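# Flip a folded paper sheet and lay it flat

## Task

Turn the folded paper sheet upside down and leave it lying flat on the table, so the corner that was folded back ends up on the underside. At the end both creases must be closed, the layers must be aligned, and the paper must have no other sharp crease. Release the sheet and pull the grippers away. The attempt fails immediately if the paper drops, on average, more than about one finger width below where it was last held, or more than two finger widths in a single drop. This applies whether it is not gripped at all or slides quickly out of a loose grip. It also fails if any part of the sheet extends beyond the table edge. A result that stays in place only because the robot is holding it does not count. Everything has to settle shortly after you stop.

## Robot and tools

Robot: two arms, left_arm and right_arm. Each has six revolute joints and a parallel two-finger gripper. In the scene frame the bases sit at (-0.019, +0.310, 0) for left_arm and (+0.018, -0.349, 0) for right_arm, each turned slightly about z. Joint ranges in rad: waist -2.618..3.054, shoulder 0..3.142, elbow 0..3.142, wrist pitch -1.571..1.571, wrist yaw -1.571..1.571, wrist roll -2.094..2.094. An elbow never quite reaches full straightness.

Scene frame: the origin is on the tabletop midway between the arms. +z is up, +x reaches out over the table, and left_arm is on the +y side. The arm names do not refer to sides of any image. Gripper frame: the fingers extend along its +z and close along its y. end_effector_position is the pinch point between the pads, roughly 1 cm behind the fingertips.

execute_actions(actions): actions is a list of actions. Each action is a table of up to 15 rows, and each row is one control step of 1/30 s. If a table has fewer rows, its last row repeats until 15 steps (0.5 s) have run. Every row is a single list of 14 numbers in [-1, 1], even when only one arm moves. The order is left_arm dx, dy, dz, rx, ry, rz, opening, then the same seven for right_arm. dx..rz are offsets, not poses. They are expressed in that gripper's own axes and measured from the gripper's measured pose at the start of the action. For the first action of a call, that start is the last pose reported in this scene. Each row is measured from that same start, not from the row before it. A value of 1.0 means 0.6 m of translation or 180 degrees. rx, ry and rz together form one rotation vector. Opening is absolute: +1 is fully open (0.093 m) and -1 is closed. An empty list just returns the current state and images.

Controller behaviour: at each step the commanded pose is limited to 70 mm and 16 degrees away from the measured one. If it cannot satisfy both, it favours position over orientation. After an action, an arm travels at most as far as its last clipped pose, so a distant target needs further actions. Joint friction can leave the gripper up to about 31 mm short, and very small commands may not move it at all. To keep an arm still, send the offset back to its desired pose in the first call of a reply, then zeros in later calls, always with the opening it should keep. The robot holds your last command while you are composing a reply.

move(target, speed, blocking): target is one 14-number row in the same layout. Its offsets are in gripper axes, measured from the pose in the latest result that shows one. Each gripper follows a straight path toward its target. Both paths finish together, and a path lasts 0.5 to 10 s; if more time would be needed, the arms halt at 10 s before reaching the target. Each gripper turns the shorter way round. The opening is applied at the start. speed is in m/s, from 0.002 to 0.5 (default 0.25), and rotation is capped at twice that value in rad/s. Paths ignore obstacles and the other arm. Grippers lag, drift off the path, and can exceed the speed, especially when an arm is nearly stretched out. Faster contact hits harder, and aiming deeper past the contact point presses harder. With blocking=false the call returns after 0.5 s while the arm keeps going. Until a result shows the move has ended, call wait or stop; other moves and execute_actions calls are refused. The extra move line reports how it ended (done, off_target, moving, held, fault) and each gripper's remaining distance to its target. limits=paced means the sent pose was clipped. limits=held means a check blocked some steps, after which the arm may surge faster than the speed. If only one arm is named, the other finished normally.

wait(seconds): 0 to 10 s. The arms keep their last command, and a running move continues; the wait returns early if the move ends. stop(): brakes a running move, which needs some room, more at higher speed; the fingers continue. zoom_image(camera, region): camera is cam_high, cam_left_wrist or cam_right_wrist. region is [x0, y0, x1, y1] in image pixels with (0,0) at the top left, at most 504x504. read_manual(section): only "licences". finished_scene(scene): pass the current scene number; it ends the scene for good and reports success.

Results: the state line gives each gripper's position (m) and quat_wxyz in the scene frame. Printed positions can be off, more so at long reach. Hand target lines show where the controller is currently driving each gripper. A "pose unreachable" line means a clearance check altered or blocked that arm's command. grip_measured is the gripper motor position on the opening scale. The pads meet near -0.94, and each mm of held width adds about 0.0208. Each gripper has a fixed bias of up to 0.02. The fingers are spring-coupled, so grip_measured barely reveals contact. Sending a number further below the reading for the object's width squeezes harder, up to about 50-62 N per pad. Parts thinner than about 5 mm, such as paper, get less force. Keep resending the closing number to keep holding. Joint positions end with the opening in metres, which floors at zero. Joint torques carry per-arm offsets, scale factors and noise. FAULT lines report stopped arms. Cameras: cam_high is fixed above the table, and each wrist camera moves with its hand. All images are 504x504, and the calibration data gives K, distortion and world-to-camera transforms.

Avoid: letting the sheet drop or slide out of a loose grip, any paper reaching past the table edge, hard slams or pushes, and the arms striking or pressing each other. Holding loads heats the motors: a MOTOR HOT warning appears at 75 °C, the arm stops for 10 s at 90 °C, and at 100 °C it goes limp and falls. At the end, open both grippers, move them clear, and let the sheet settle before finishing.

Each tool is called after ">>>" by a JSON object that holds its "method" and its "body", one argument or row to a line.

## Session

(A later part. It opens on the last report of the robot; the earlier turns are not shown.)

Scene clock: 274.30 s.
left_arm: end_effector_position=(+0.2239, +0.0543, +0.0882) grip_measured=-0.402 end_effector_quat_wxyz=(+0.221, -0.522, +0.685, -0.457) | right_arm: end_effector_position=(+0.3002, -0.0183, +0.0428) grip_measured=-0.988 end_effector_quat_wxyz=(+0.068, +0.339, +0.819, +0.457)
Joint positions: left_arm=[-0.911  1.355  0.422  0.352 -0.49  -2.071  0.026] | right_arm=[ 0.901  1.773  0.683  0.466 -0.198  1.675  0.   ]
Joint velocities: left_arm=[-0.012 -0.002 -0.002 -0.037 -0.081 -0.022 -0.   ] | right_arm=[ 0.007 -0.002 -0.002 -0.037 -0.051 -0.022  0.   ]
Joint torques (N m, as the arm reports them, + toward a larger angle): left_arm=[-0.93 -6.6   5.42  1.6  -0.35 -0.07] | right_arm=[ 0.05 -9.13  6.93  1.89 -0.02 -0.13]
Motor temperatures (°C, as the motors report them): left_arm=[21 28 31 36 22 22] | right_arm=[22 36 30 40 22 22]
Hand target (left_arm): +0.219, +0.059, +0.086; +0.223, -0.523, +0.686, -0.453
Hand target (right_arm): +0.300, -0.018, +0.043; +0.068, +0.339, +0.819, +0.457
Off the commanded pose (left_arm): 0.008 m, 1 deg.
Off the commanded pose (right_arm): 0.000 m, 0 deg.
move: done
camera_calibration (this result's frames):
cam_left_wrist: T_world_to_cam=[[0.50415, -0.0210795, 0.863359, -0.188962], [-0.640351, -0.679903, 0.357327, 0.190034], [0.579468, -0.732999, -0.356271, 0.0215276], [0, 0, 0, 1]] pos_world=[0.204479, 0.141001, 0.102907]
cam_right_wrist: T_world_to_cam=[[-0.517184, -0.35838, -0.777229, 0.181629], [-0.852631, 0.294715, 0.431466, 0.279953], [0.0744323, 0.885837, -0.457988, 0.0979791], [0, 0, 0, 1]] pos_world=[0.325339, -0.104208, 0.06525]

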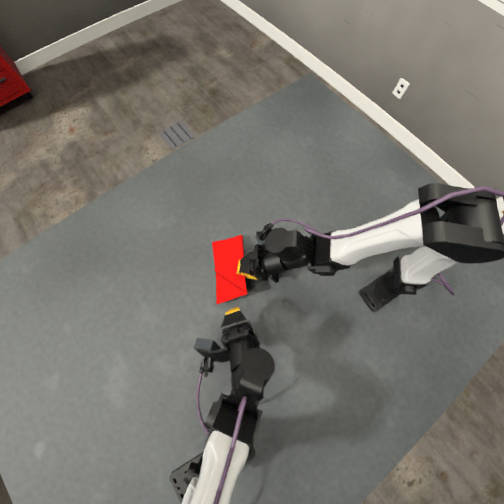

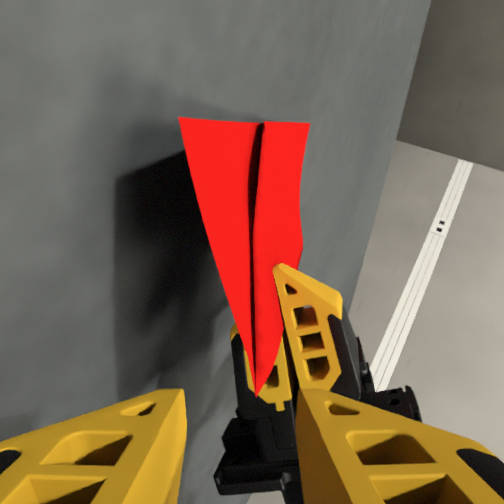

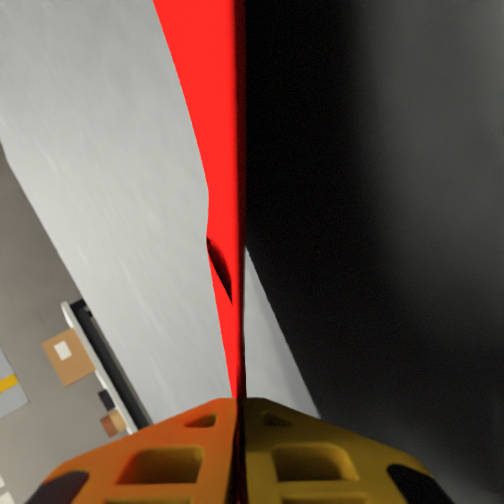

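>>> {"method": "move", "body": {
  "target": [-0.093,-0.0205,-0.107,-0.0107,0.0994,0.6014,-1, -0.043,0.1655,-0.192,0.0461,-0.0788,-0.0164,-1],
  "speed": 0.4
}}

Scene clock: 289.00 s.
left_arm: end_effector_position=(+0.1998, +0.1306, +0.1095) grip_measured=-0.982 end_effector_quat_wxyz=(+0.388, +0.311, +0.856, -0.139) | right_arm: end_effector_position=(+0.3136, -0.0794, +0.1661) grip_measured=-0.988 end_effector_quat_wxyz=(+0.139, +0.379, +0.850, +0.339)
Joint positions: left_arm=[-0.554  0.888  0.452 -0.285  0.01   0.012  0.   ] | right_arm=[ 0.843  1.437  1.07  -0.454 -0.022  1.576  0.   ]
Joint velocities: left_arm=[-0.002 -0.002  0.012 -0.066  0.095  0.037  0.   ] | right_arm=[-0.002 -0.002  0.012  0.037 -0.022 -0.007  0.   ]
Joint torques (N m, as the arm reports them, + toward a larger angle): left_arm=[ 1.42 -3.32  9.73  1.69  0.06 -0.01] | right_arm=[-0.6  -8.6  10.99  1.58  0.17 -0.22]
Motor temperatures (°C, as the motors report them): left_arm=[21 27 31 35 22 22] | right_arm=[22 36 31 40 22 22]
Hand target (left_arm): +0.202, +0.130, +0.119; +0.397, +0.311, +0.851, -0.144
Hand target (right_arm): +0.319, -0.082, +0.181; +0.153, +0.377, +0.844, +0.349
Off the commanded pose (left_arm): 0.011 m, 1 deg.
Off the commanded pose (right_arm): 0.018 m, 2 deg.
move: off_target (left_arm, right_arm)
camera_calibration (this result's frames):
cam_left_wrist: T_world_to_cam=[[-0.644379, -0.764557, 0.0151069, 0.225763], [-0.697708, 0.579722, -0.420863, 0.151032], [0.313016, -0.281736, -0.906998, 0.153573], [0, 0, 0, 1]] pos_world=[0.202782, 0.128319, 0.199443]
cam_right_wrist: T_world_to_cam=[[-0.572415, -0.482098, -0.663267, 0.25105], [-0.801343, 0.500317, 0.327922, 0.273712], [0.173753, 0.719211, -0.672714, 0.198853], [0, 0, 0, 1]] pos_world=[0.328491, -0.158929, 0.210528]

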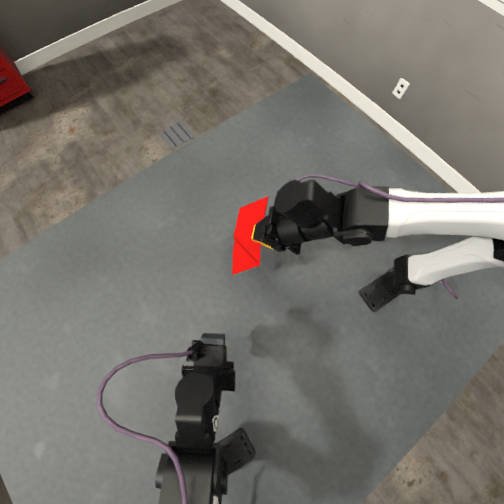

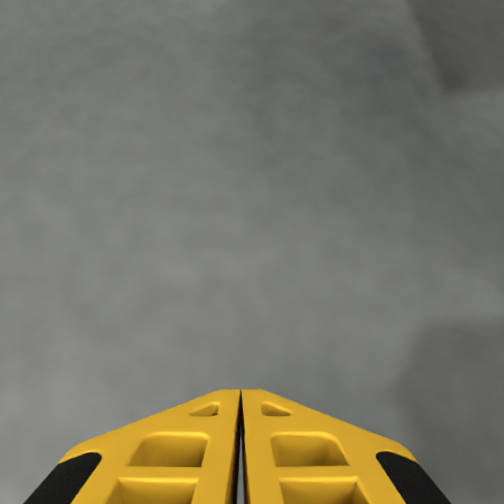

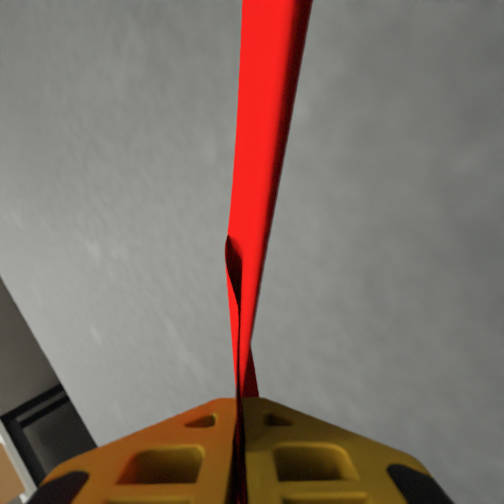

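>>> {"method": "move", "body": {
  "target": [0,0,0,0,0,0,-1, 0,0,0,0,0,-0.972,-1],
  "speed": 0.45
}}

Scene clock: 295.90 s.
left_arm: end_effector_position=(+0.1995, +0.1305, +0.1093) grip_measured=-0.982 end_effector_quat_wxyz=(+0.388, +0.312, +0.856, -0.139) | right_arm: end_effector_position=(+0.3135, -0.0795, +0.1660) grip_measured=-0.989 end_effector_quat_wxyz=(-0.345, +0.830, -0.420, +0.122)
Joint positions: left_arm=[-0.554  0.888  0.452 -0.286  0.011  0.014  0.   ] | right_arm=[ 0.843  1.437  1.07  -0.455 -0.022 -1.466  0.   ]
Joint velocities: left_arm=[-0.007 -0.002 -0.002  0.022  0.022 -0.007  0.   ] | right_arm=[ 0.002  0.007 -0.012 -0.081  0.037 -0.095  0.   ]
Joint torques (N m, as the arm reports them, + toward a larger angle): left_arm=[ 0.21 -1.98  8.08  1.78 -0.01 -0.1 ] | right_arm=[ 0.06 -7.28  8.85  1.7  -0.04 -0.12]
Motor temperatures (°C, as the motors report them): left_arm=[21 26 32 35 22 22] | right_arm=[22 36 32 40 22 22]
Hand target (left_arm): +0.200, +0.131, +0.109; +0.388, +0.311, +0.856, -0.139
Hand target (right_arm): +0.314, -0.079, +0.166; -0.345, +0.832, -0.416, +0.124
Off the commanded pose (left_arm): 0.000 m, 0 deg.
Off the commanded pose (right_arm): 0.000 m, 1 deg.
move: done
camera_calibration (this result's frames):
cam_left_wrist: T_world_to_cam=[[-0.646185, -0.763049, 0.0141673, 0.225836], [-0.696443, 0.581986, -0.419833, 0.150119], [0.312108, -0.281157, -0.907491, 0.153618], [0, 0, 0, 1]] pos_world=[0.202536, 0.128147, 0.199232]
cam_right_wrist: T_world_to_cam=[[0.61179, 0.383109, 0.692055, -0.276556], [0.351995, -0.915347, 0.195548, -0.178504], [0.708387, 0.123966, -0.694853, -0.0124383], [0, 0, 0, 1]] pos_world=[0.240838, -0.0559005, 0.217655]

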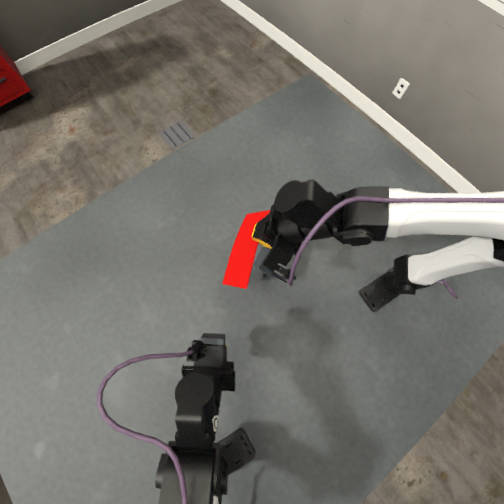

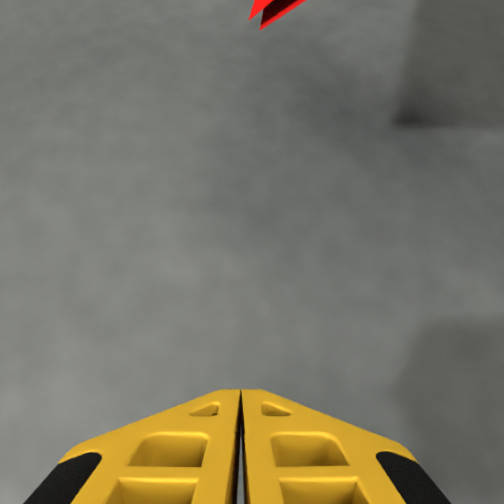

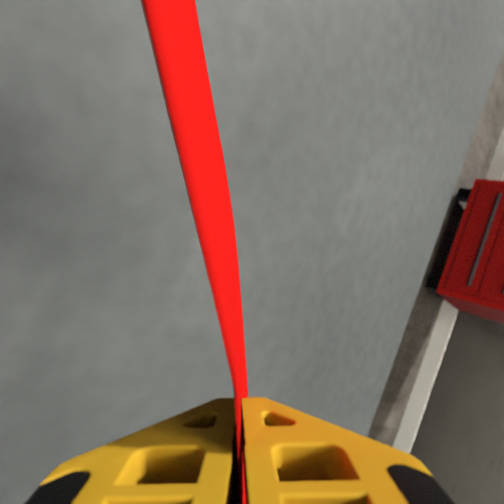

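>>> {"method": "move", "body": {
  "target": [0,0,0,0,0,0,-1, 0.011,0.091,0.133,0.0937,-0.0113,0,-1],
  "speed": 0.08
}}

Scene clock: 306.90 s.
left_arm: end_effector_position=(+0.1995, +0.1305, +0.1093) grip_measured=-0.982 end_effector_quat_wxyz=(+0.388, +0.312, +0.856, -0.139) | right_arm: end_effector_position=(+0.3288, -0.0659, +0.0805) grip_measured=-0.989 end_effector_quat_wxyz=(-0.476, +0.771, -0.387, +0.174)
Joint positions: left_arm=[-0.554  0.888  0.452 -0.286  0.011  0.014  0.   ] | right_arm=[ 0.843  1.612  0.584  0.519 -0.022 -1.469  0.   ]
Joint velocities: left_arm=[ 0.002 -0.012 -0.012 -0.037 -0.022 -0.007  0.   ] | right_arm=[-0.007  0.017  0.012  0.022  0.037 -0.037  0.   ]
Joint torques (N m, as the arm reports them, + toward a larger angle): left_arm=[ 0.17 -2.01  8.07  1.79  0.   -0.07] | right_arm=[ 0.32 -6.63  5.46  2.19  0.02  0.02]
Motor temperatures (°C, as the motors report them): left_arm=[21 25 33 36 22 22] | right_arm=[22 36 32 40 22 22]
Hand target (left_arm): +0.199, +0.131, +0.109; +0.388, +0.312, +0.856, -0.139
Hand target (right_arm): +0.324, -0.068, +0.070; -0.470, +0.773, -0.391, +0.170
Off the commanded pose (left_arm): 0.000 m, 0 deg.
Off the commanded pose (right_arm): 0.012 m, 1 deg.
move: off_target (right_arm)
camera_calibration (this result's frames):
cam_left_wrist: T_world_to_cam=[[-0.646185, -0.763049, 0.0141673, 0.225836], [-0.696443, 0.581986, -0.419833, 0.150119], [0.312108, -0.281157, -0.907491, 0.153618], [0, 0, 0, 1]] pos_world=[0.202536, 0.128147, 0.199232]
cam_right_wrist: T_world_to_cam=[[0.425629, 0.220691, 0.877574, -0.196347], [0.320998, -0.943558, 0.0815981, -0.137159], [0.84605, 0.246969, -0.472447, -0.13942], [0, 0, 0, 1]] pos_world=[0.245555, -0.0516533, 0.117633]

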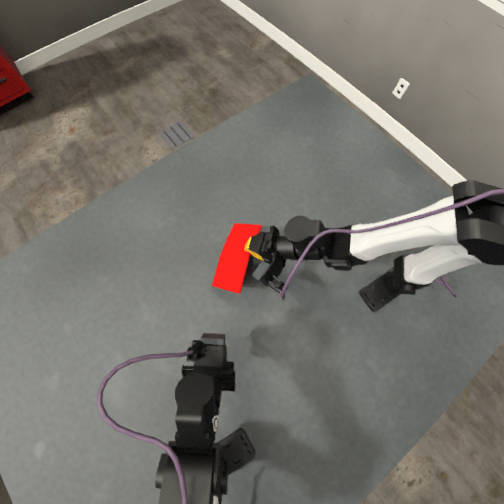

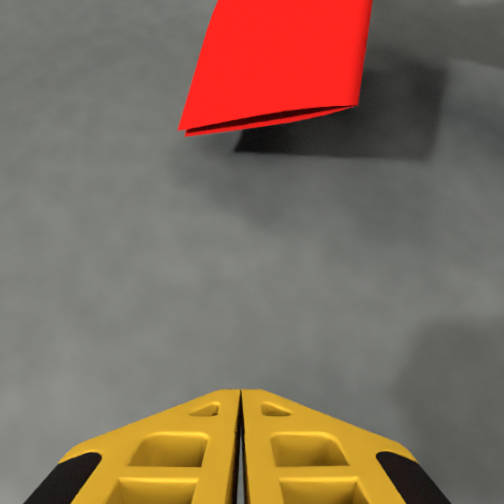

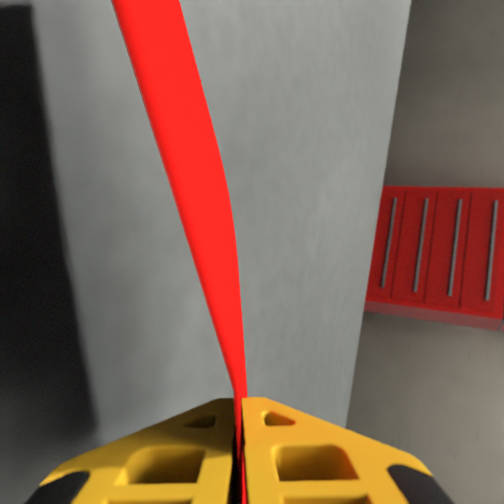

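>>> {"method": "move", "body": {
  "target": [0,0,0,0,0,0,-1, 0.012,0.1035,0.019,-0.022,0,0,-1],
  "speed": 0.04
}}

Scene clock: 312.87 s.
left_arm: end_effector_position=(+0.1995, +0.1305, +0.1093) grip_measured=-0.982 end_effector_quat_wxyz=(+0.388, +0.312, +0.856, -0.139) | right_arm: end_effector_position=(+0.3183, -0.0750, +0.0288) grip_measured=-0.989 end_effector_quat_wxyz=(-0.453, +0.783, -0.393, +0.165)
Joint positions: left_arm=[-0.554  0.888  0.452 -0.286  0.011  0.014  0.   ] | right_arm=[ 0.843  1.757  0.502  0.689 -0.023 -1.469  0.   ]
Joint velocities: left_arm=[-0.007 -0.007  0.002 -0.037 -0.022  0.022  0.   ] | right_arm=[-0.002  0.007 -0.012  0.051 -0.022 -0.095  0.   ]
Joint torques (N m, as the arm reports them, + toward a larger angle): left_arm=[ 0.15 -1.99  8.07  1.79 -0.02 -0.05] | right_arm=[-0.25 -6.87  4.16  2.11 -0.15 -0.08]
Motor temperatures (°C, as the motors report them): left_arm=[21 25 33 36 22 22] | right_arm=[22 35 31 41 22 22]
Hand target (left_arm): +0.199, +0.131, +0.109; +0.388, +0.312, +0.856, -0.139
Hand target (right_arm): +0.314, -0.079, +0.020; -0.448, +0.787, -0.393, +0.160
Off the commanded pose (left_arm): 0.000 m, 0 deg.
Off the commanded pose (right_arm): 0.011 m, 1 deg.
move: off_target (right_arm)
camera_calibration (this result's frames):
cam_left_wrist: T_world_to_cam=[[-0.646185, -0.763049, 0.0141673, 0.225836], [-0.696443, 0.581986, -0.419833, 0.150119], [0.312108, -0.281157, -0.907491, 0.153618], [0, 0, 0, 1]] pos_world=[0.202536, 0.128147, 0.199232]
cam_right_wrist: T_world_to_cam=[[0.462334, 0.253482, 0.849702, -0.15296], [0.325873, -0.939781, 0.103042, -0.140095], [0.824654, 0.229255, -0.517096, -0.145869], [0, 0, 0, 1]] pos_world=[0.236663, -0.0594452, 0.0689776]

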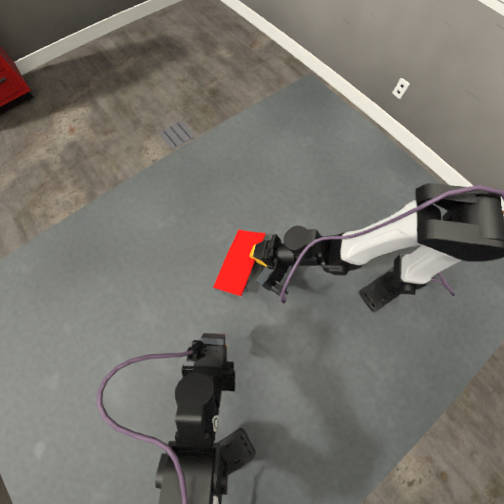

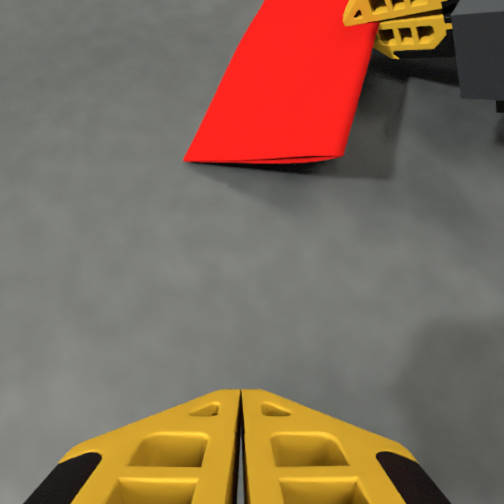

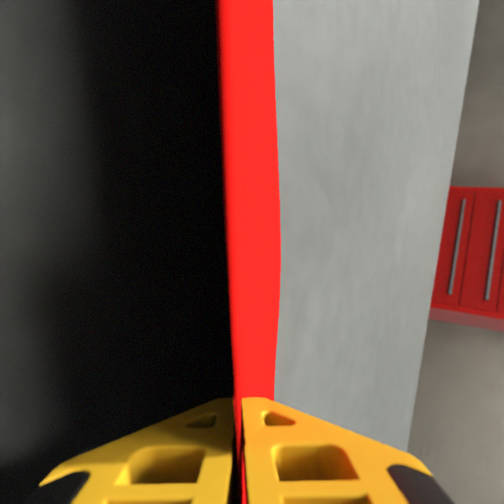

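>>> {"method": "move", "body": {
  "target": [-0.137,-0.008,0.2945,0,0.103,0,-1, 0.005,0.039,0.003,-0.017,0,0,-1],
  "speed": 0.15
}}

Scene clock: 324.80 s.
left_arm: end_effector_position=(+0.3398, +0.0097, +0.0549) grip_measured=-0.982 end_effector_quat_wxyz=(+0.250, +0.331, +0.905, -0.093) | right_arm: end_effector_position=(+0.3175, -0.0756, +0.0223) grip_measured=-0.989 end_effector_quat_wxyz=(-0.447, +0.786, -0.395, +0.162)
Joint positions: left_arm=[-0.568  1.923  1.282 -0.389  0.007  0.007  0.   ] | right_arm=[ 0.843  1.777  0.502  0.696 -0.023 -1.469  0.   ]
Joint velocities: left_arm=[-0.002  0.017  0.002 -0.022 -0.022  0.051  0.   ] | right_arm=[-0.017 -0.007 -0.007 -0.051 -0.051  0.007  0.   ]
Joint torques (N m, as the arm reports them, + toward a larger angle): left_arm=[-1.   -9.87  8.65  1.28 -0.09 -0.13] | right_arm=[-0.27 -6.89  3.94  1.96 -0.14 -0.08]
Motor temperatures (°C, as the motors report them): left_arm=[21 24 34 36 22 22] | right_arm=[22 35 30 42 22 22]
Hand target (left_arm): +0.339, +0.006, +0.052; +0.245, +0.332, +0.906, -0.088
Hand target (right_arm): +0.310, -0.083, +0.008; -0.432, +0.795, -0.397, +0.154
Off the commanded pose (left_arm): 0.003 m, 1 deg.
Off the commanded pose (right_arm): 0.018 m, 2 deg.
move: off_target (right_arm)
camera_calibration (this result's frames):
cam_left_wrist: T_world_to_cam=[[-0.646215, -0.762866, 0.0210111, 0.224747], [-0.758865, 0.639422, -0.123547, 0.299683], [0.0808146, -0.0957822, -0.992116, 0.107946], [0, 0, 0, 1]] pos_world=[0.36393, -0.00983246, 0.139397]
cam_right_wrist: T_world_to_cam=[[0.47103, 0.261247, 0.842544, -0.148928], [0.32727, -0.938726, 0.108108, -0.140187], [0.819161, 0.224817, -0.527667, -0.146891], [0, 0, 0, 1]] pos_world=[0.236356, -0.0596665, 0.0631247]

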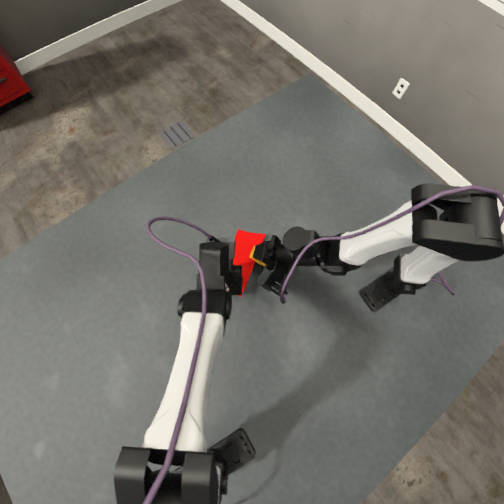

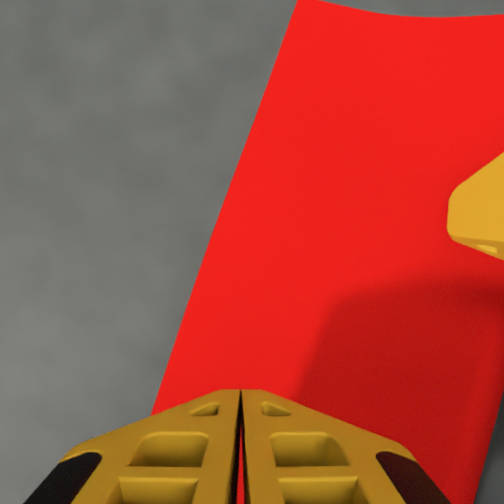

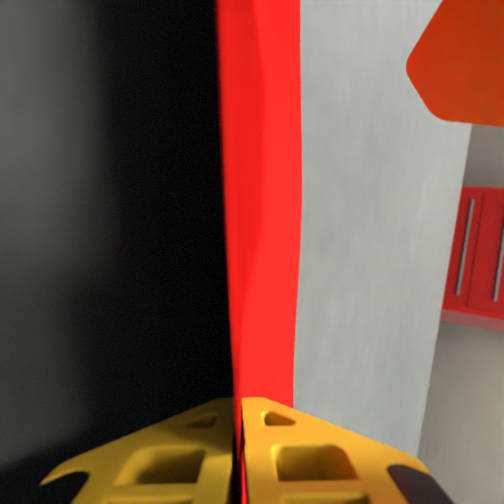

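>>> {"method": "execute_actions", "body": {
  "actions": [
    [[0,0,0,0,0,0,-1,0.002,0.012,0.004,-0.006,0,0,-1],[0,0,0,0,0,0,-1,0.002,0.014,0.005,-0.007,0,0,-1],[0,0,0,0,0,0,-1,0.002,0.016,0.006,-0.008,0,0,-1],[0,0,0,0,0,0,-1,0.002,0.018,0.007,-0.009,0,0,-1],[0,0,0,0,0,0,-1,0.003,0.020,0.0075,-0.010,0,0,-1],[0,0,0,0,0,0,-1,0.003,0.022,0.008,-0.011,0,0,-1],[0,0,0,0,0,0,-1,0.003,0.024,0.009,-0.012,0,0,-1]]
  ]
}}

Scene clock: 331.40 s.
left_arm: end_effector_position=(+0.3396, +0.0099, +0.0547) grip_measured=-0.982 end_effector_quat_wxyz=(+0.249, +0.332, +0.905, -0.093) | right_arm: end_effector_position=(+0.3156, -0.0773, +0.0122) grip_measured=-0.989 end_effector_quat_wxyz=(-0.436, +0.792, -0.397, +0.158)
Joint positions: left_arm=[-0.568  1.923  1.282 -0.391  0.007  0.007  0.   ] | right_arm=[ 0.843  1.804  0.502  0.696 -0.023 -1.469  0.   ]
Joint velocities: left_arm=[-0.007  0.007  0.007  0.022 -0.037  0.095  0.   ] | right_arm=[ 0.002  0.007 -0.017  0.051 -0.007  0.022  0.   ]
Joint torques (N m, as the arm reports them, + toward a larger angle): left_arm=[  0.15 -11.24   7.38   1.39   0.    -0.06] | right_arm=[-0.12 -7.11  5.85  1.95 -0.1  -0.07]
Motor temperatures (°C, as the motors report them): left_arm=[21 26 35 35 22 22] | right_arm=[22 35 30 43 22 22]
Hand target (left_arm): +0.340, +0.010, +0.055; +0.250, +0.331, +0.905, -0.093
Hand target (right_arm): +0.315, -0.078, +0.007; -0.432, +0.794, -0.398, +0.155
Off the commanded pose (left_arm): 0.000 m, 0 deg.
Off the commanded pose (right_arm): 0.005 m, 1 deg.
camera_calibration (this result's frames):
cam_left_wrist: T_world_to_cam=[[-0.64619, -0.762887, 0.0210257, 0.224739], [-0.759009, 0.639542, -0.122032, 0.29931], [0.07965, -0.0948147, -0.992303, 0.108192], [0, 0, 0, 1]] pos_world=[0.363785, -0.00971204, 0.13916]
cam_right_wrist: T_world_to_cam=[[0.487424, 0.275908, 0.828428, -0.142941], [0.329489, -0.936742, 0.11812, -0.14073], [0.808613, 0.215384, -0.547499, -0.147462], [0, 0, 0, 1]] pos_world=[0.235281, -0.0606279, 0.0543038]

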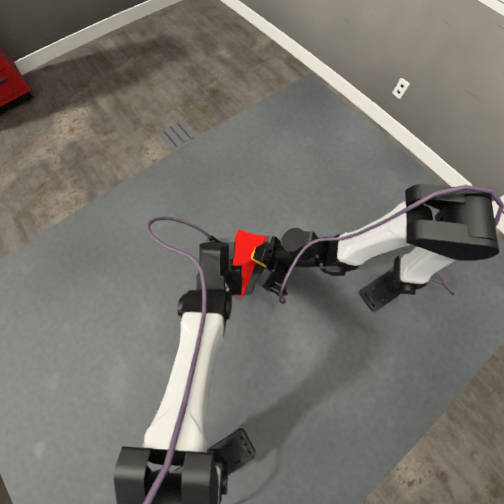

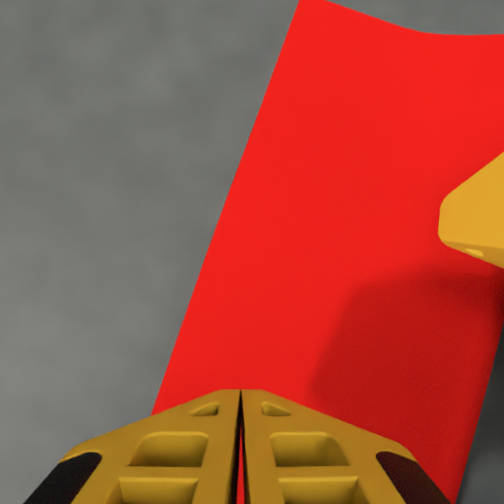

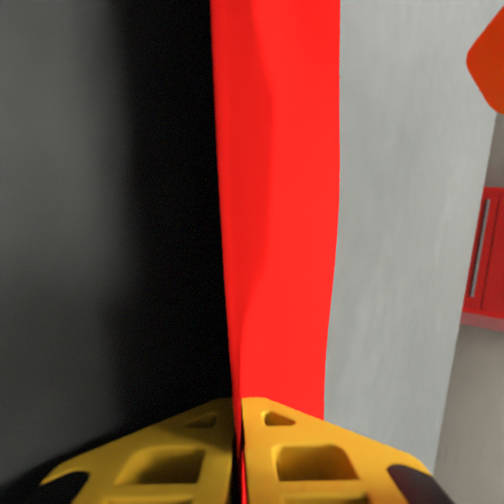

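>>> {"method": "move", "body": {
  "target": [0.011,-0.001,0.071,0,0,0,-1, 0,0,0,0,0,0,-1],
  "speed": 0.06
}}

Scene clock: 335.87 s.
left_arm: end_effector_position=(+0.3500, +0.0013, +0.0203) grip_measured=-0.982 end_effector_quat_wxyz=(+0.249, +0.332, +0.905, -0.093) | right_arm: end_effector_position=(+0.3156, -0.0773, +0.0122) grip_measured=-0.989 end_effector_quat_wxyz=(-0.436, +0.792, -0.397, +0.158)
Joint positions: left_arm=[-0.568  2.027  1.282 -0.288  0.007  0.007  0.   ] | right_arm=[ 0.843  1.804  0.502  0.696 -0.023 -1.469  0.   ]
Joint velocities: left_arm=[ 0.017 -0.002 -0.007  0.125  0.007 -0.037  0.   ] | right_arm=[ 0.002  0.012  0.002 -0.007 -0.095 -0.051  0.   ]
Joint torques (N m, as the arm reports them, + toward a larger angle): left_arm=[ -0.17 -10.65   7.01   1.55  -0.03  -0.1 ] | right_arm=[ 0.06 -8.33  5.8   1.92 -0.03 -0.05]
Motor temperatures (°C, as the motors report them): left_arm=[21 27 35 34 22 22] | right_arm=[22 35 30 43 22 22]
Hand target (left_arm): +0.351, -0.001, +0.015; +0.249, +0.332, +0.905, -0.093
Hand target (right_arm): +0.316, -0.077, +0.012; -0.436, +0.792, -0.397, +0.158
Off the commanded pose (left_arm): 0.006 m, 0 deg.
Off the commanded pose (right_arm): 0.000 m, 0 deg.
move: done
camera_calibration (this result's frames):
cam_left_wrist: T_world_to_cam=[[-0.646178, -0.762897, 0.021033, 0.225587], [-0.75908, 0.639601, -0.121275, 0.308585], [0.0790677, -0.0943309, -0.992396, 0.0726273], [0, 0, 0, 1]] pos_world=[0.374268, -0.0184202, 0.104754]
cam_right_wrist: T_world_to_cam=[[0.487424, 0.275908, 0.828428, -0.142941], [0.329489, -0.936742, 0.11812, -0.14073], [0.808613, 0.215384, -0.547499, -0.147462], [0, 0, 0, 1]] pos_world=[0.235281, -0.0606279, 0.0543038]

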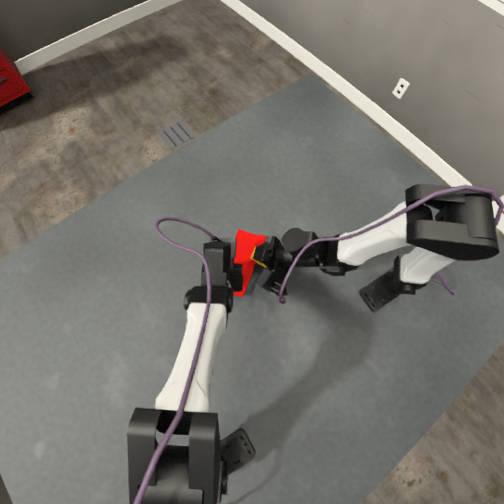

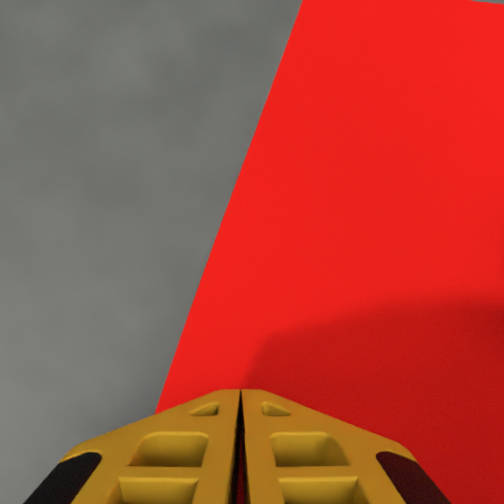

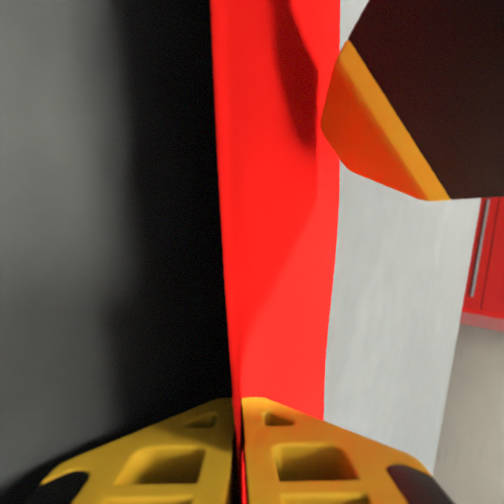

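>>> {"method": "move", "body": {
  "target": [0.011,0,0.032,0,0,0,-1, 0,0,0,0,0,0,-1],
  "speed": 0.025
}}

Scene clock: 340.03 s.
left_arm: end_effector_position=(+0.3551, -0.0030, +0.0140) grip_measured=-0.982 end_effector_quat_wxyz=(+0.257, +0.331, +0.903, -0.096) | right_arm: end_effector_position=(+0.3156, -0.0773, +0.0122) grip_measured=-0.989 end_effector_quat_wxyz=(-0.436, +0.792, -0.397, +0.158)
Joint positions: left_arm=[-0.568  2.052  1.282 -0.244  0.007  0.007  0.   ] | right_arm=[ 0.843  1.804  0.502  0.696 -0.023 -1.469  0.   ]
Joint velocities: left_arm=[-0.002 -0.002 -0.002 -0.037 -0.037 -0.095  0.   ] | right_arm=[-0.012 -0.012  0.012 -0.022 -0.037  0.066  0.   ]
Joint torques (N m, as the arm reports them, + toward a larger angle): left_arm=[  0.1  -10.08   5.9    1.59   0.01  -0.07] | right_arm=[ 0.07 -8.29  5.82  1.94 -0.03 -0.05]
Motor temperatures (°C, as the motors report them): left_arm=[21 28 35 34 22 22] | right_arm=[22 35 30 43 22 22]
Hand target (left_arm): +0.352, -0.001, +0.001; +0.249, +0.332, +0.905, -0.092
Hand target (right_arm): +0.316, -0.077, +0.012; -0.436, +0.792, -0.397, +0.158
Off the commanded pose (left_arm): 0.014 m, 1 deg.
Off the commanded pose (right_arm): 0.000 m, 0 deg.
move: off_target (left_arm)
camera_calibration (this result's frames):
cam_left_wrist: T_world_to_cam=[[-0.646473, -0.762652, 0.0208547, 0.225892], [-0.757244, 0.638076, -0.139429, 0.313983], [0.0930289, -0.105929, -0.990012, 0.0605078], [0, 0, 0, 1]] pos_world=[0.378166, -0.0216586, 0.098971]
cam_right_wrist: T_world_to_cam=[[0.487424, 0.275908, 0.828428, -0.142941], [0.329489, -0.936742, 0.11812, -0.14073], [0.808613, 0.215384, -0.547499, -0.147462], [0, 0, 0, 1]] pos_world=[0.235281, -0.0606279, 0.0543038]

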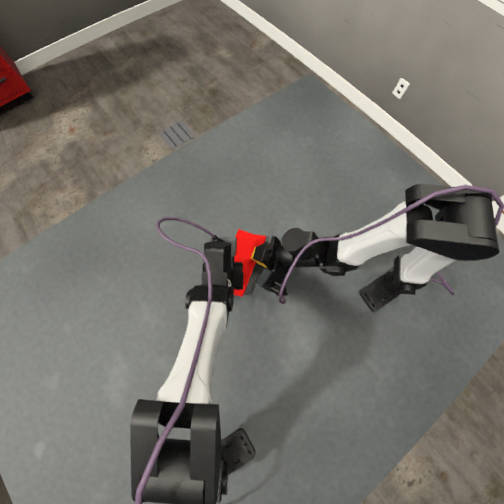

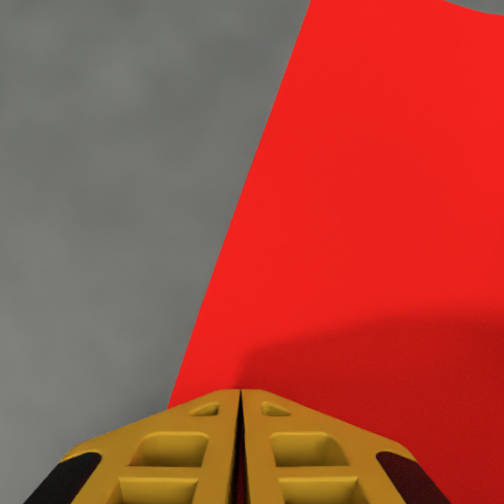

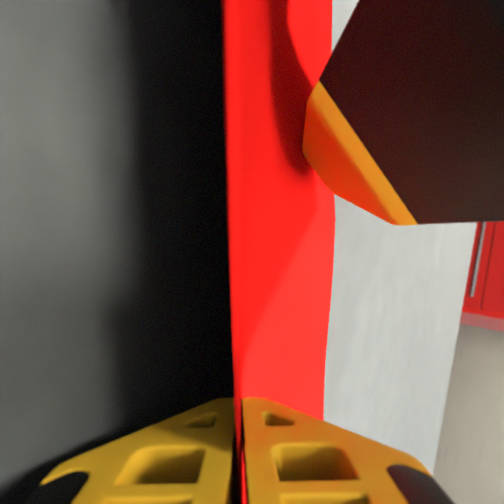

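>>> {"method": "execute_actions", "body": {
  "actions": [
    [[0.011,0,0.013,0,0.007,0,-1,0,0,0,0,0,0,-0.95],[0.011,0,0.013,0,0.007,0,-1,0,0,0,0,0,0,-0.93],[0.011,0,0.013,0,0.007,0,-1,0,0,0,0,0,0,-0.91],[0.011,0,0.013,0,0.007,0,-1,0,0,0,0,0,0,-0.89],[0.011,0,0.013,0,0.007,0,-1,0,0,0,0,0,0,-0.87],[0.011,0,0.013,0,0.007,0,-1,0,0,0,0,0,0,-0.85],[0.011,0,0.013,0,0.007,0,-1,0,0,0,0,0,0,-0.83],[0.011,0,0.013,0,0.007,0,-1,0,0,0,0,0,0,-0.81],[0.011,0,0.013,0,0.007,0,-1,0,0,0,0,0,0,-0.79],[0.011,0,0.013,0,0.007,0,-1,0,0,0,0,0,0,-0.77]]
  ]
}}

Scene clock: 345.33 s.
left_arm: end_effector_position=(+0.3553, -0.0032, +0.0142) grip_measured=-0.982 end_effector_quat_wxyz=(+0.258, +0.331, +0.903, -0.096) | right_arm: end_effector_position=(+0.3162, -0.0769, +0.0131) grip_measured=-0.772 end_effector_quat_wxyz=(-0.438, +0.791, -0.397, +0.159)
Joint positions: left_arm=[-0.568  2.052  1.282 -0.242  0.007  0.007  0.   ] | right_arm=[ 0.843  1.804  0.502  0.701 -0.023 -1.469  0.008]
Joint velocities: left_arm=[ 0.012  0.012 -0.017 -0.007  0.007 -0.022  0.   ] | right_arm=[-0.007 -0.012  0.002 -0.022 -0.022  0.037 -0.   ]
Joint torques (N m, as the arm reports them, + toward a larger angle): left_arm=[  0.2  -10.3    7.21   1.37   0.    -0.07] | right_arm=[ 0.05 -8.32  5.81  1.89 -0.03 -0.05]
Motor temperatures (°C, as the motors report them): left_arm=[21 29 34 34 22 22] | right_arm=[22 35 29 43 22 22]
Hand target (left_arm): +0.354, -0.002, +0.004; +0.248, +0.332, +0.906, -0.092
Hand target (right_arm): +0.316, -0.077, +0.012; -0.436, +0.792, -0.397, +0.158
Off the commanded pose (left_arm): 0.010 m, 1 deg.
Off the commanded pose (right_arm): 0.001 m, 0 deg.
camera_calibration (this result's frames):
cam_left_wrist: T_world_to_cam=[[-0.646497, -0.762632, 0.0208395, 0.2259], [-0.75708, 0.637939, -0.14094, 0.314284], [0.0941908, -0.106894, -0.989799, 0.0602388], [0, 0, 0, 1]] pos_world=[0.378308, -0.0217763, 0.0992117]
cam_right_wrist: T_world_to_cam=[[0.484323, 0.273146, 0.831158, -0.143409], [0.328744, -0.937214, 0.116437, -0.140425], [0.810777, 0.216845, -0.543709, -0.148076], [0, 0, 0, 1]] pos_world=[0.235677, -0.0603273, 0.0550361]

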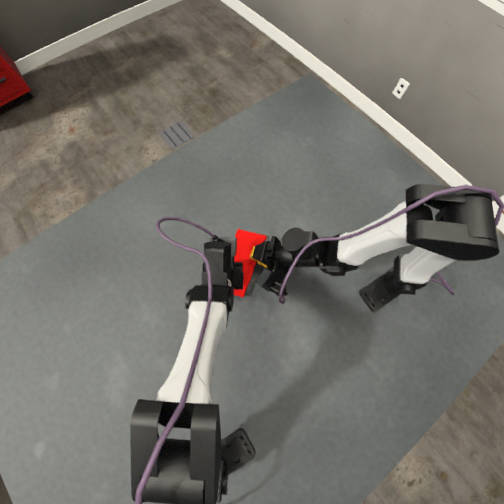

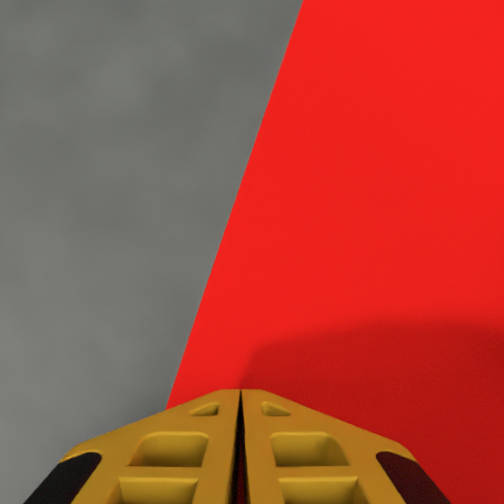

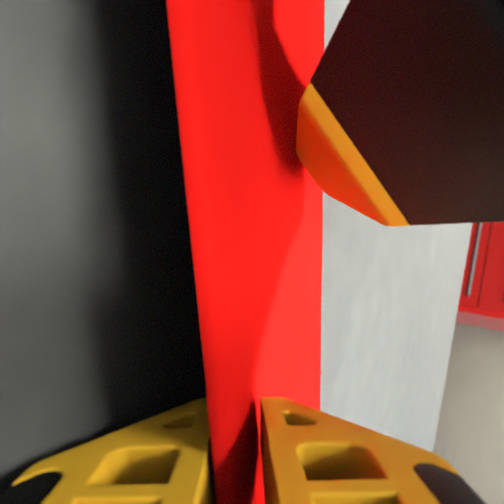

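>>> {"method": "execute_actions", "body": {
  "actions": [
    [[0.011,0,0.013,0,0.007,0,-1,0,0.012,-0.008,-0.005,0,0,-0.77],[0.011,0,0.013,0,0.007,0,-1,0,0.0135,-0.010,-0.005,0,0,-0.77],[0.011,0,0.013,0,0.007,0,-1,0,0.015,-0.012,-0.005,0,0,-0.77],[0.011,0,0.013,0,0.007,0,-1,0,0.0165,-0.014,-0.005,0,0,-0.77],[0.011,0,0.013,0,0.007,0,-1,0.001,0.018,-0.0165,-0.005,0,0,-0.77],[0.011,0,0.013,0,0.007,0,-1,0.001,0.0195,-0.019,-0.005,0,0,-0.77],[0.011,0,0.013,0,0.007,0,-1,0.001,0.021,-0.021,-0.005,0,0,-0.77],[0.011,0,0.013,0,0.007,0,-1,0.001,0.0225,-0.0235,-0.005,0,0,-0.77],[0.011,0,0.013,0,0.007,0,-1,0.002,0.024,-0.026,-0.005,0,0,-0.77],[0.011,0,0.013,0,0.007,0,-1,0.002,0.0255,-0.028,-0.005,0,0,-0.77],[0.011,0,0.013,0,0.007,0,-1,0.002,0.027,-0.0305,-0.005,0,0,-0.77],[0.011,0,0.013,0,0.007,0,-1,0.002,0.029,-0.033,-0.005,0,0,-0.77]]
  ]
}}

Scene clock: 351.80 s.
left_arm: end_effector_position=(+0.3553, -0.0032, +0.0142) grip_measured=-0.982 end_effector_quat_wxyz=(+0.258, +0.331, +0.903, -0.096) | right_arm: end_effector_position=(+0.3041, -0.0877, +0.0134) grip_measured=-0.772 end_effector_quat_wxyz=(-0.438, +0.791, -0.397, +0.159)
Joint positions: left_arm=[-0.568  2.052  1.282 -0.242  0.007  0.007  0.   ] | right_arm=[ 0.843  1.756  0.438  0.716 -0.023 -1.469  0.008]
Joint velocities: left_arm=[ 0.007 -0.002 -0.002 -0.037 -0.037  0.007  0.   ] | right_arm=[-0.012 -0.042 -0.056  0.007  0.007  0.007 -0.001]
Joint torques (N m, as the arm reports them, + toward a larger angle): left_arm=[  0.16 -10.36   7.27   1.4   -0.01  -0.07] | right_arm=[ 0.12 -8.7   3.38  1.94 -0.04 -0.06]
Motor temperatures (°C, as the motors report them): left_arm=[21 30 34 34 22 22] | right_arm=[22 35 29 43 22 22]
Hand target (left_arm): +0.354, -0.002, +0.004; +0.248, +0.332, +0.905, -0.092
Hand target (right_arm): +0.297, -0.094, +0.010; -0.432, +0.794, -0.398, +0.156
Off the commanded pose (left_arm): 0.010 m, 1 deg.
Off the commanded pose (right_arm): 0.011 m, 1 deg.
camera_calibration (this result's frames):
cam_left_wrist: T_world_to_cam=[[-0.646497, -0.762632, 0.0208395, 0.2259], [-0.75708, 0.637939, -0.14094, 0.314284], [0.0941908, -0.106894, -0.989799, 0.0602388], [0, 0, 0, 1]] pos_world=[0.378308, -0.0217763, 0.0992117]
cam_right_wrist: T_world_to_cam=[[0.485268, 0.273991, 0.830328, -0.135022], [0.328877, -0.937095, 0.117017, -0.14666], [0.810158, 0.216291, -0.544851, -0.135612], [0, 0, 0, 1]] pos_world=[0.223622, -0.0711079, 0.0553862]

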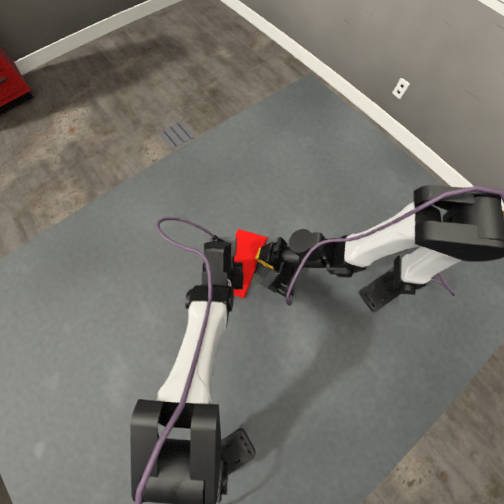

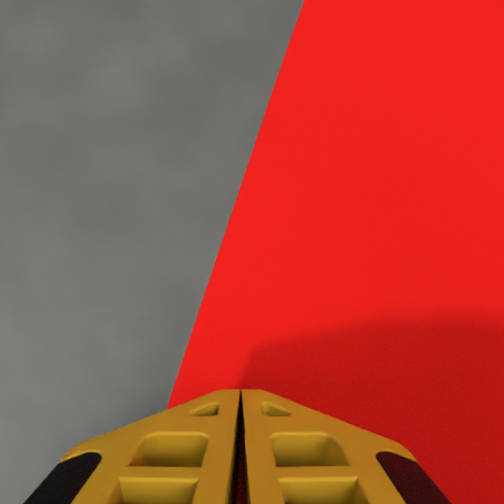

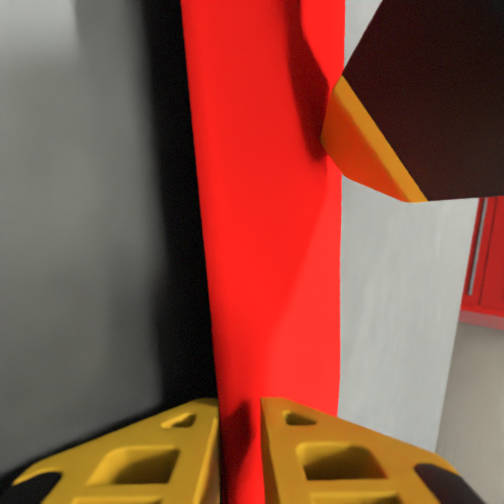

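>>> {"method": "execute_actions", "body": {
  "actions": [
    [[0.011,0,0.013,0,0.007,0,-1,0,0.015,-0.012,-0.005,0,0,-0.77],[0.011,0,0.013,0,0.007,0,-1,0,0.0165,-0.014,-0.005,0,0,-0.77],[0.011,0,0.013,0,0.007,0,-1,0.001,0.018,-0.0165,-0.005,0,0,-0.77],[0.011,0,0.013,0,0.007,0,-1,0.001,0.0195,-0.019,-0.005,0,0,-0.77],[0.011,0,0.013,0,0.007,0,-1,0.001,0.021,-0.021,-0.005,0,0,-0.77],[0.011,0,0.013,0,0.007,0,-1,0.001,0.0225,-0.0235,-0.005,0,0,-0.77],[0.011,0,0.013,0,0.007,0,-1,0.002,0.024,-0.026,-0.005,0,0,-0.77],[0.011,0,0.013,0,0.007,0,-1,0.002,0.0255,-0.028,-0.005,0,0,-0.77],[0.011,0,0.013,0,0.007,0,-1,0.002,0.027,-0.0305,-0.005,0,0,-0.77],[0.011,0,0.013,0,0.007,0,-1,0.002,0.029,-0.033,-0.005,0,0,-0.77],[0.011,0,0.013,0,0.007,0,-1,0.002,0.031,-0.036,-0.005,0,0,-0.77],[0.011,0,0.013,0,0.007,0,-1,0.002,0.033,-0.039,-0.005,0,0,-0.77]]
  ]
}}

Scene clock: 361.67 s.
left_arm: end_effector_position=(+0.3553, -0.0032, +0.0142) grip_measured=-0.982 end_effector_quat_wxyz=(+0.258, +0.331, +0.903, -0.096) | right_arm: end_effector_position=(+0.2886, -0.1016, +0.0134) grip_measured=-0.772 end_effector_quat_wxyz=(-0.436, +0.791, -0.398, +0.158)
Joint positions: left_arm=[-0.568  2.052  1.282 -0.242  0.007  0.007  0.   ] | right_arm=[ 0.843  1.693  0.357  0.73  -0.023 -1.469  0.008]
Joint velocities: left_arm=[-0.017  0.002  0.012  0.037 -0.051  0.051  0.   ] | right_arm=[-0.007 -0.071 -0.1   -0.051 -0.022  0.022 -0.   ]
Joint torques (N m, as the arm reports them, + toward a larger angle): left_arm=[  0.14 -10.34   7.29   1.41  -0.02  -0.07] | right_arm=[ 0.2  -7.91  3.46  1.95 -0.03 -0.05]
Motor temperatures (°C, as the motors report them): left_arm=[21 31 34 33 22 22] | right_arm=[22 36 29 43 22 22]
Hand target (left_arm): +0.354, -0.002, +0.004; +0.248, +0.332, +0.905, -0.092
Hand target (right_arm): +0.281, -0.107, +0.010; -0.432, +0.794, -0.398, +0.156
Off the commanded pose (left_arm): 0.010 m, 1 deg.
Off the commanded pose (right_arm): 0.010 m, 1 deg.
camera_calibration (this result's frames):
cam_left_wrist: T_world_to_cam=[[-0.646497, -0.762632, 0.0208395, 0.2259], [-0.75708, 0.637939, -0.14094, 0.314284], [0.0941908, -0.106894, -0.989799, 0.0602388], [0, 0, 0, 1]] pos_world=[0.378308, -0.0217763, 0.0992117]
cam_right_wrist: T_world_to_cam=[[0.487155, 0.275678, 0.828663, -0.124012], [0.329145, -0.936856, 0.118174, -0.154604], [0.808915, 0.215181, -0.547132, -0.119833], [0, 0, 0, 1]] pos_world=[0.208234, -0.0848684, 0.0554696]

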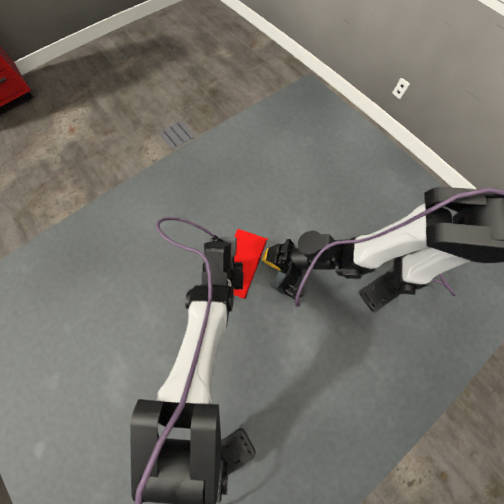

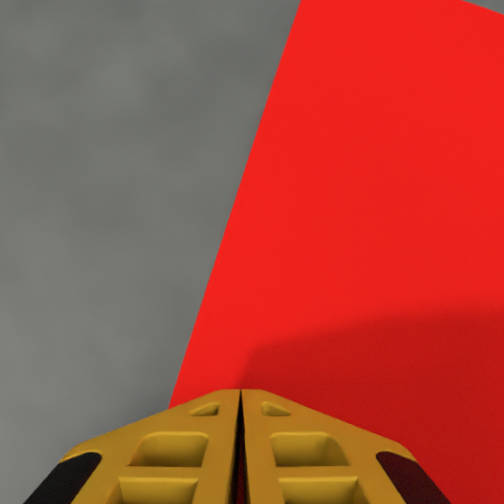

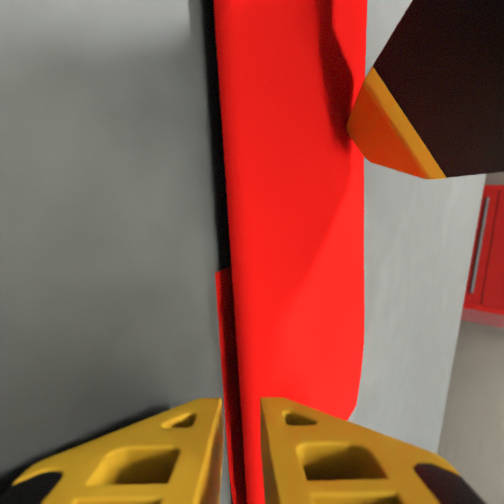

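>>> {"method": "move", "body": {
  "target": [-0.03,0,-0.2,0,0,0,-1, 0.08,0,-0.12,0,0,0,0.6],
  "speed": 0.12
}}

Scene clock: 365.60 s.
left_arm: end_effector_position=(+0.3188, +0.0272, +0.1173) grip_measured=-0.982 end_effector_quat_wxyz=(+0.252, +0.331, +0.904, -0.094) | right_arm: end_effector_position=(+0.2805, -0.1739, +0.0523) grip_measured=+0.598 end_effector_quat_wxyz=(-0.442, +0.787, -0.399, +0.160)
Joint positions: left_arm=[-0.568  1.751  1.317 -0.591  0.007  0.007  0.   ] | right_arm=[ 0.571  1.254  0.244  0.397 -0.247 -1.618  0.074]
Joint velocities: left_arm=[-0.012  0.007 -0.022 -0.007  0.066 -0.051  0.   ] | right_arm=[ 0.002  0.002  0.012 -0.037  0.022 -0.022  0.001]
Joint torques (N m, as the arm reports them, + toward a larger angle): left_arm=[  0.79 -10.84   8.8    1.32   0.02  -0.03] | right_arm=[-0.63 -5.41  5.58  1.78 -0.22 -0.11]
Motor temperatures (°C, as the motors report them): left_arm=[21 32 35 33 22 22] | right_arm=[22 36 28 43 22 22]
Hand target (left_arm): +0.321, +0.028, +0.126; +0.258, +0.331, +0.903, -0.096
Hand target (right_arm): +0.275, -0.178, +0.048; -0.439, +0.790, -0.399, +0.156
Off the commanded pose (left_arm): 0.008 m, 1 deg.
Off the commanded pose (right_arm): 0.007 m, 1 deg.
move: done
camera_calibration (this result's frames):
cam_left_wrist: T_world_to_cam=[[-0.646295, -0.7628, 0.0209632, 0.223203], [-0.758384, 0.639023, -0.128466, 0.280697], [0.084598, -0.0989252, -0.991492, 0.172032], [0, 0, 0, 1]] pos_world=[0.342578, 0.00790563, 0.201949]
cam_right_wrist: T_world_to_cam=[[0.482784, 0.263198, 0.835252, -0.133651], [0.323966, -0.939782, 0.108881, -0.222923], [0.813613, 0.218027, -0.538979, -0.0776594], [0, 0, 0, 1]] pos_world=[0.199929, -0.157391, 0.094048]

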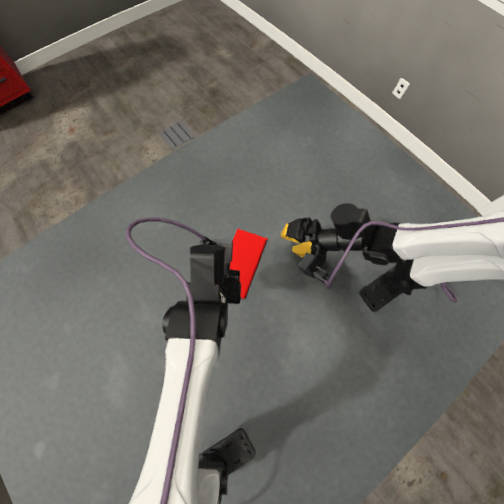

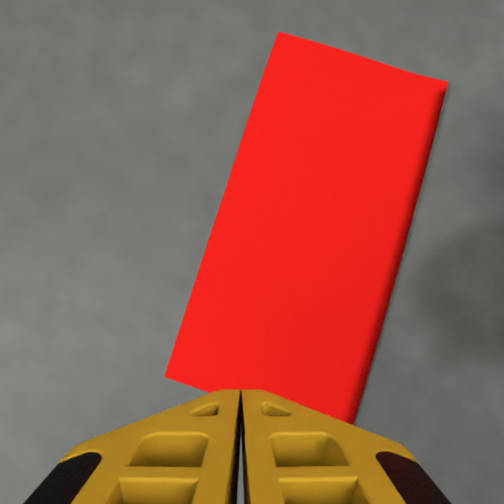

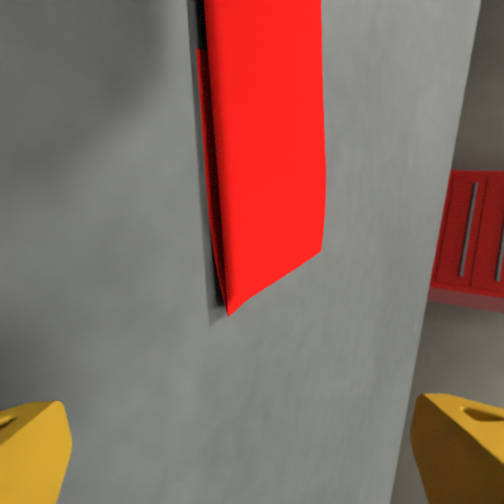

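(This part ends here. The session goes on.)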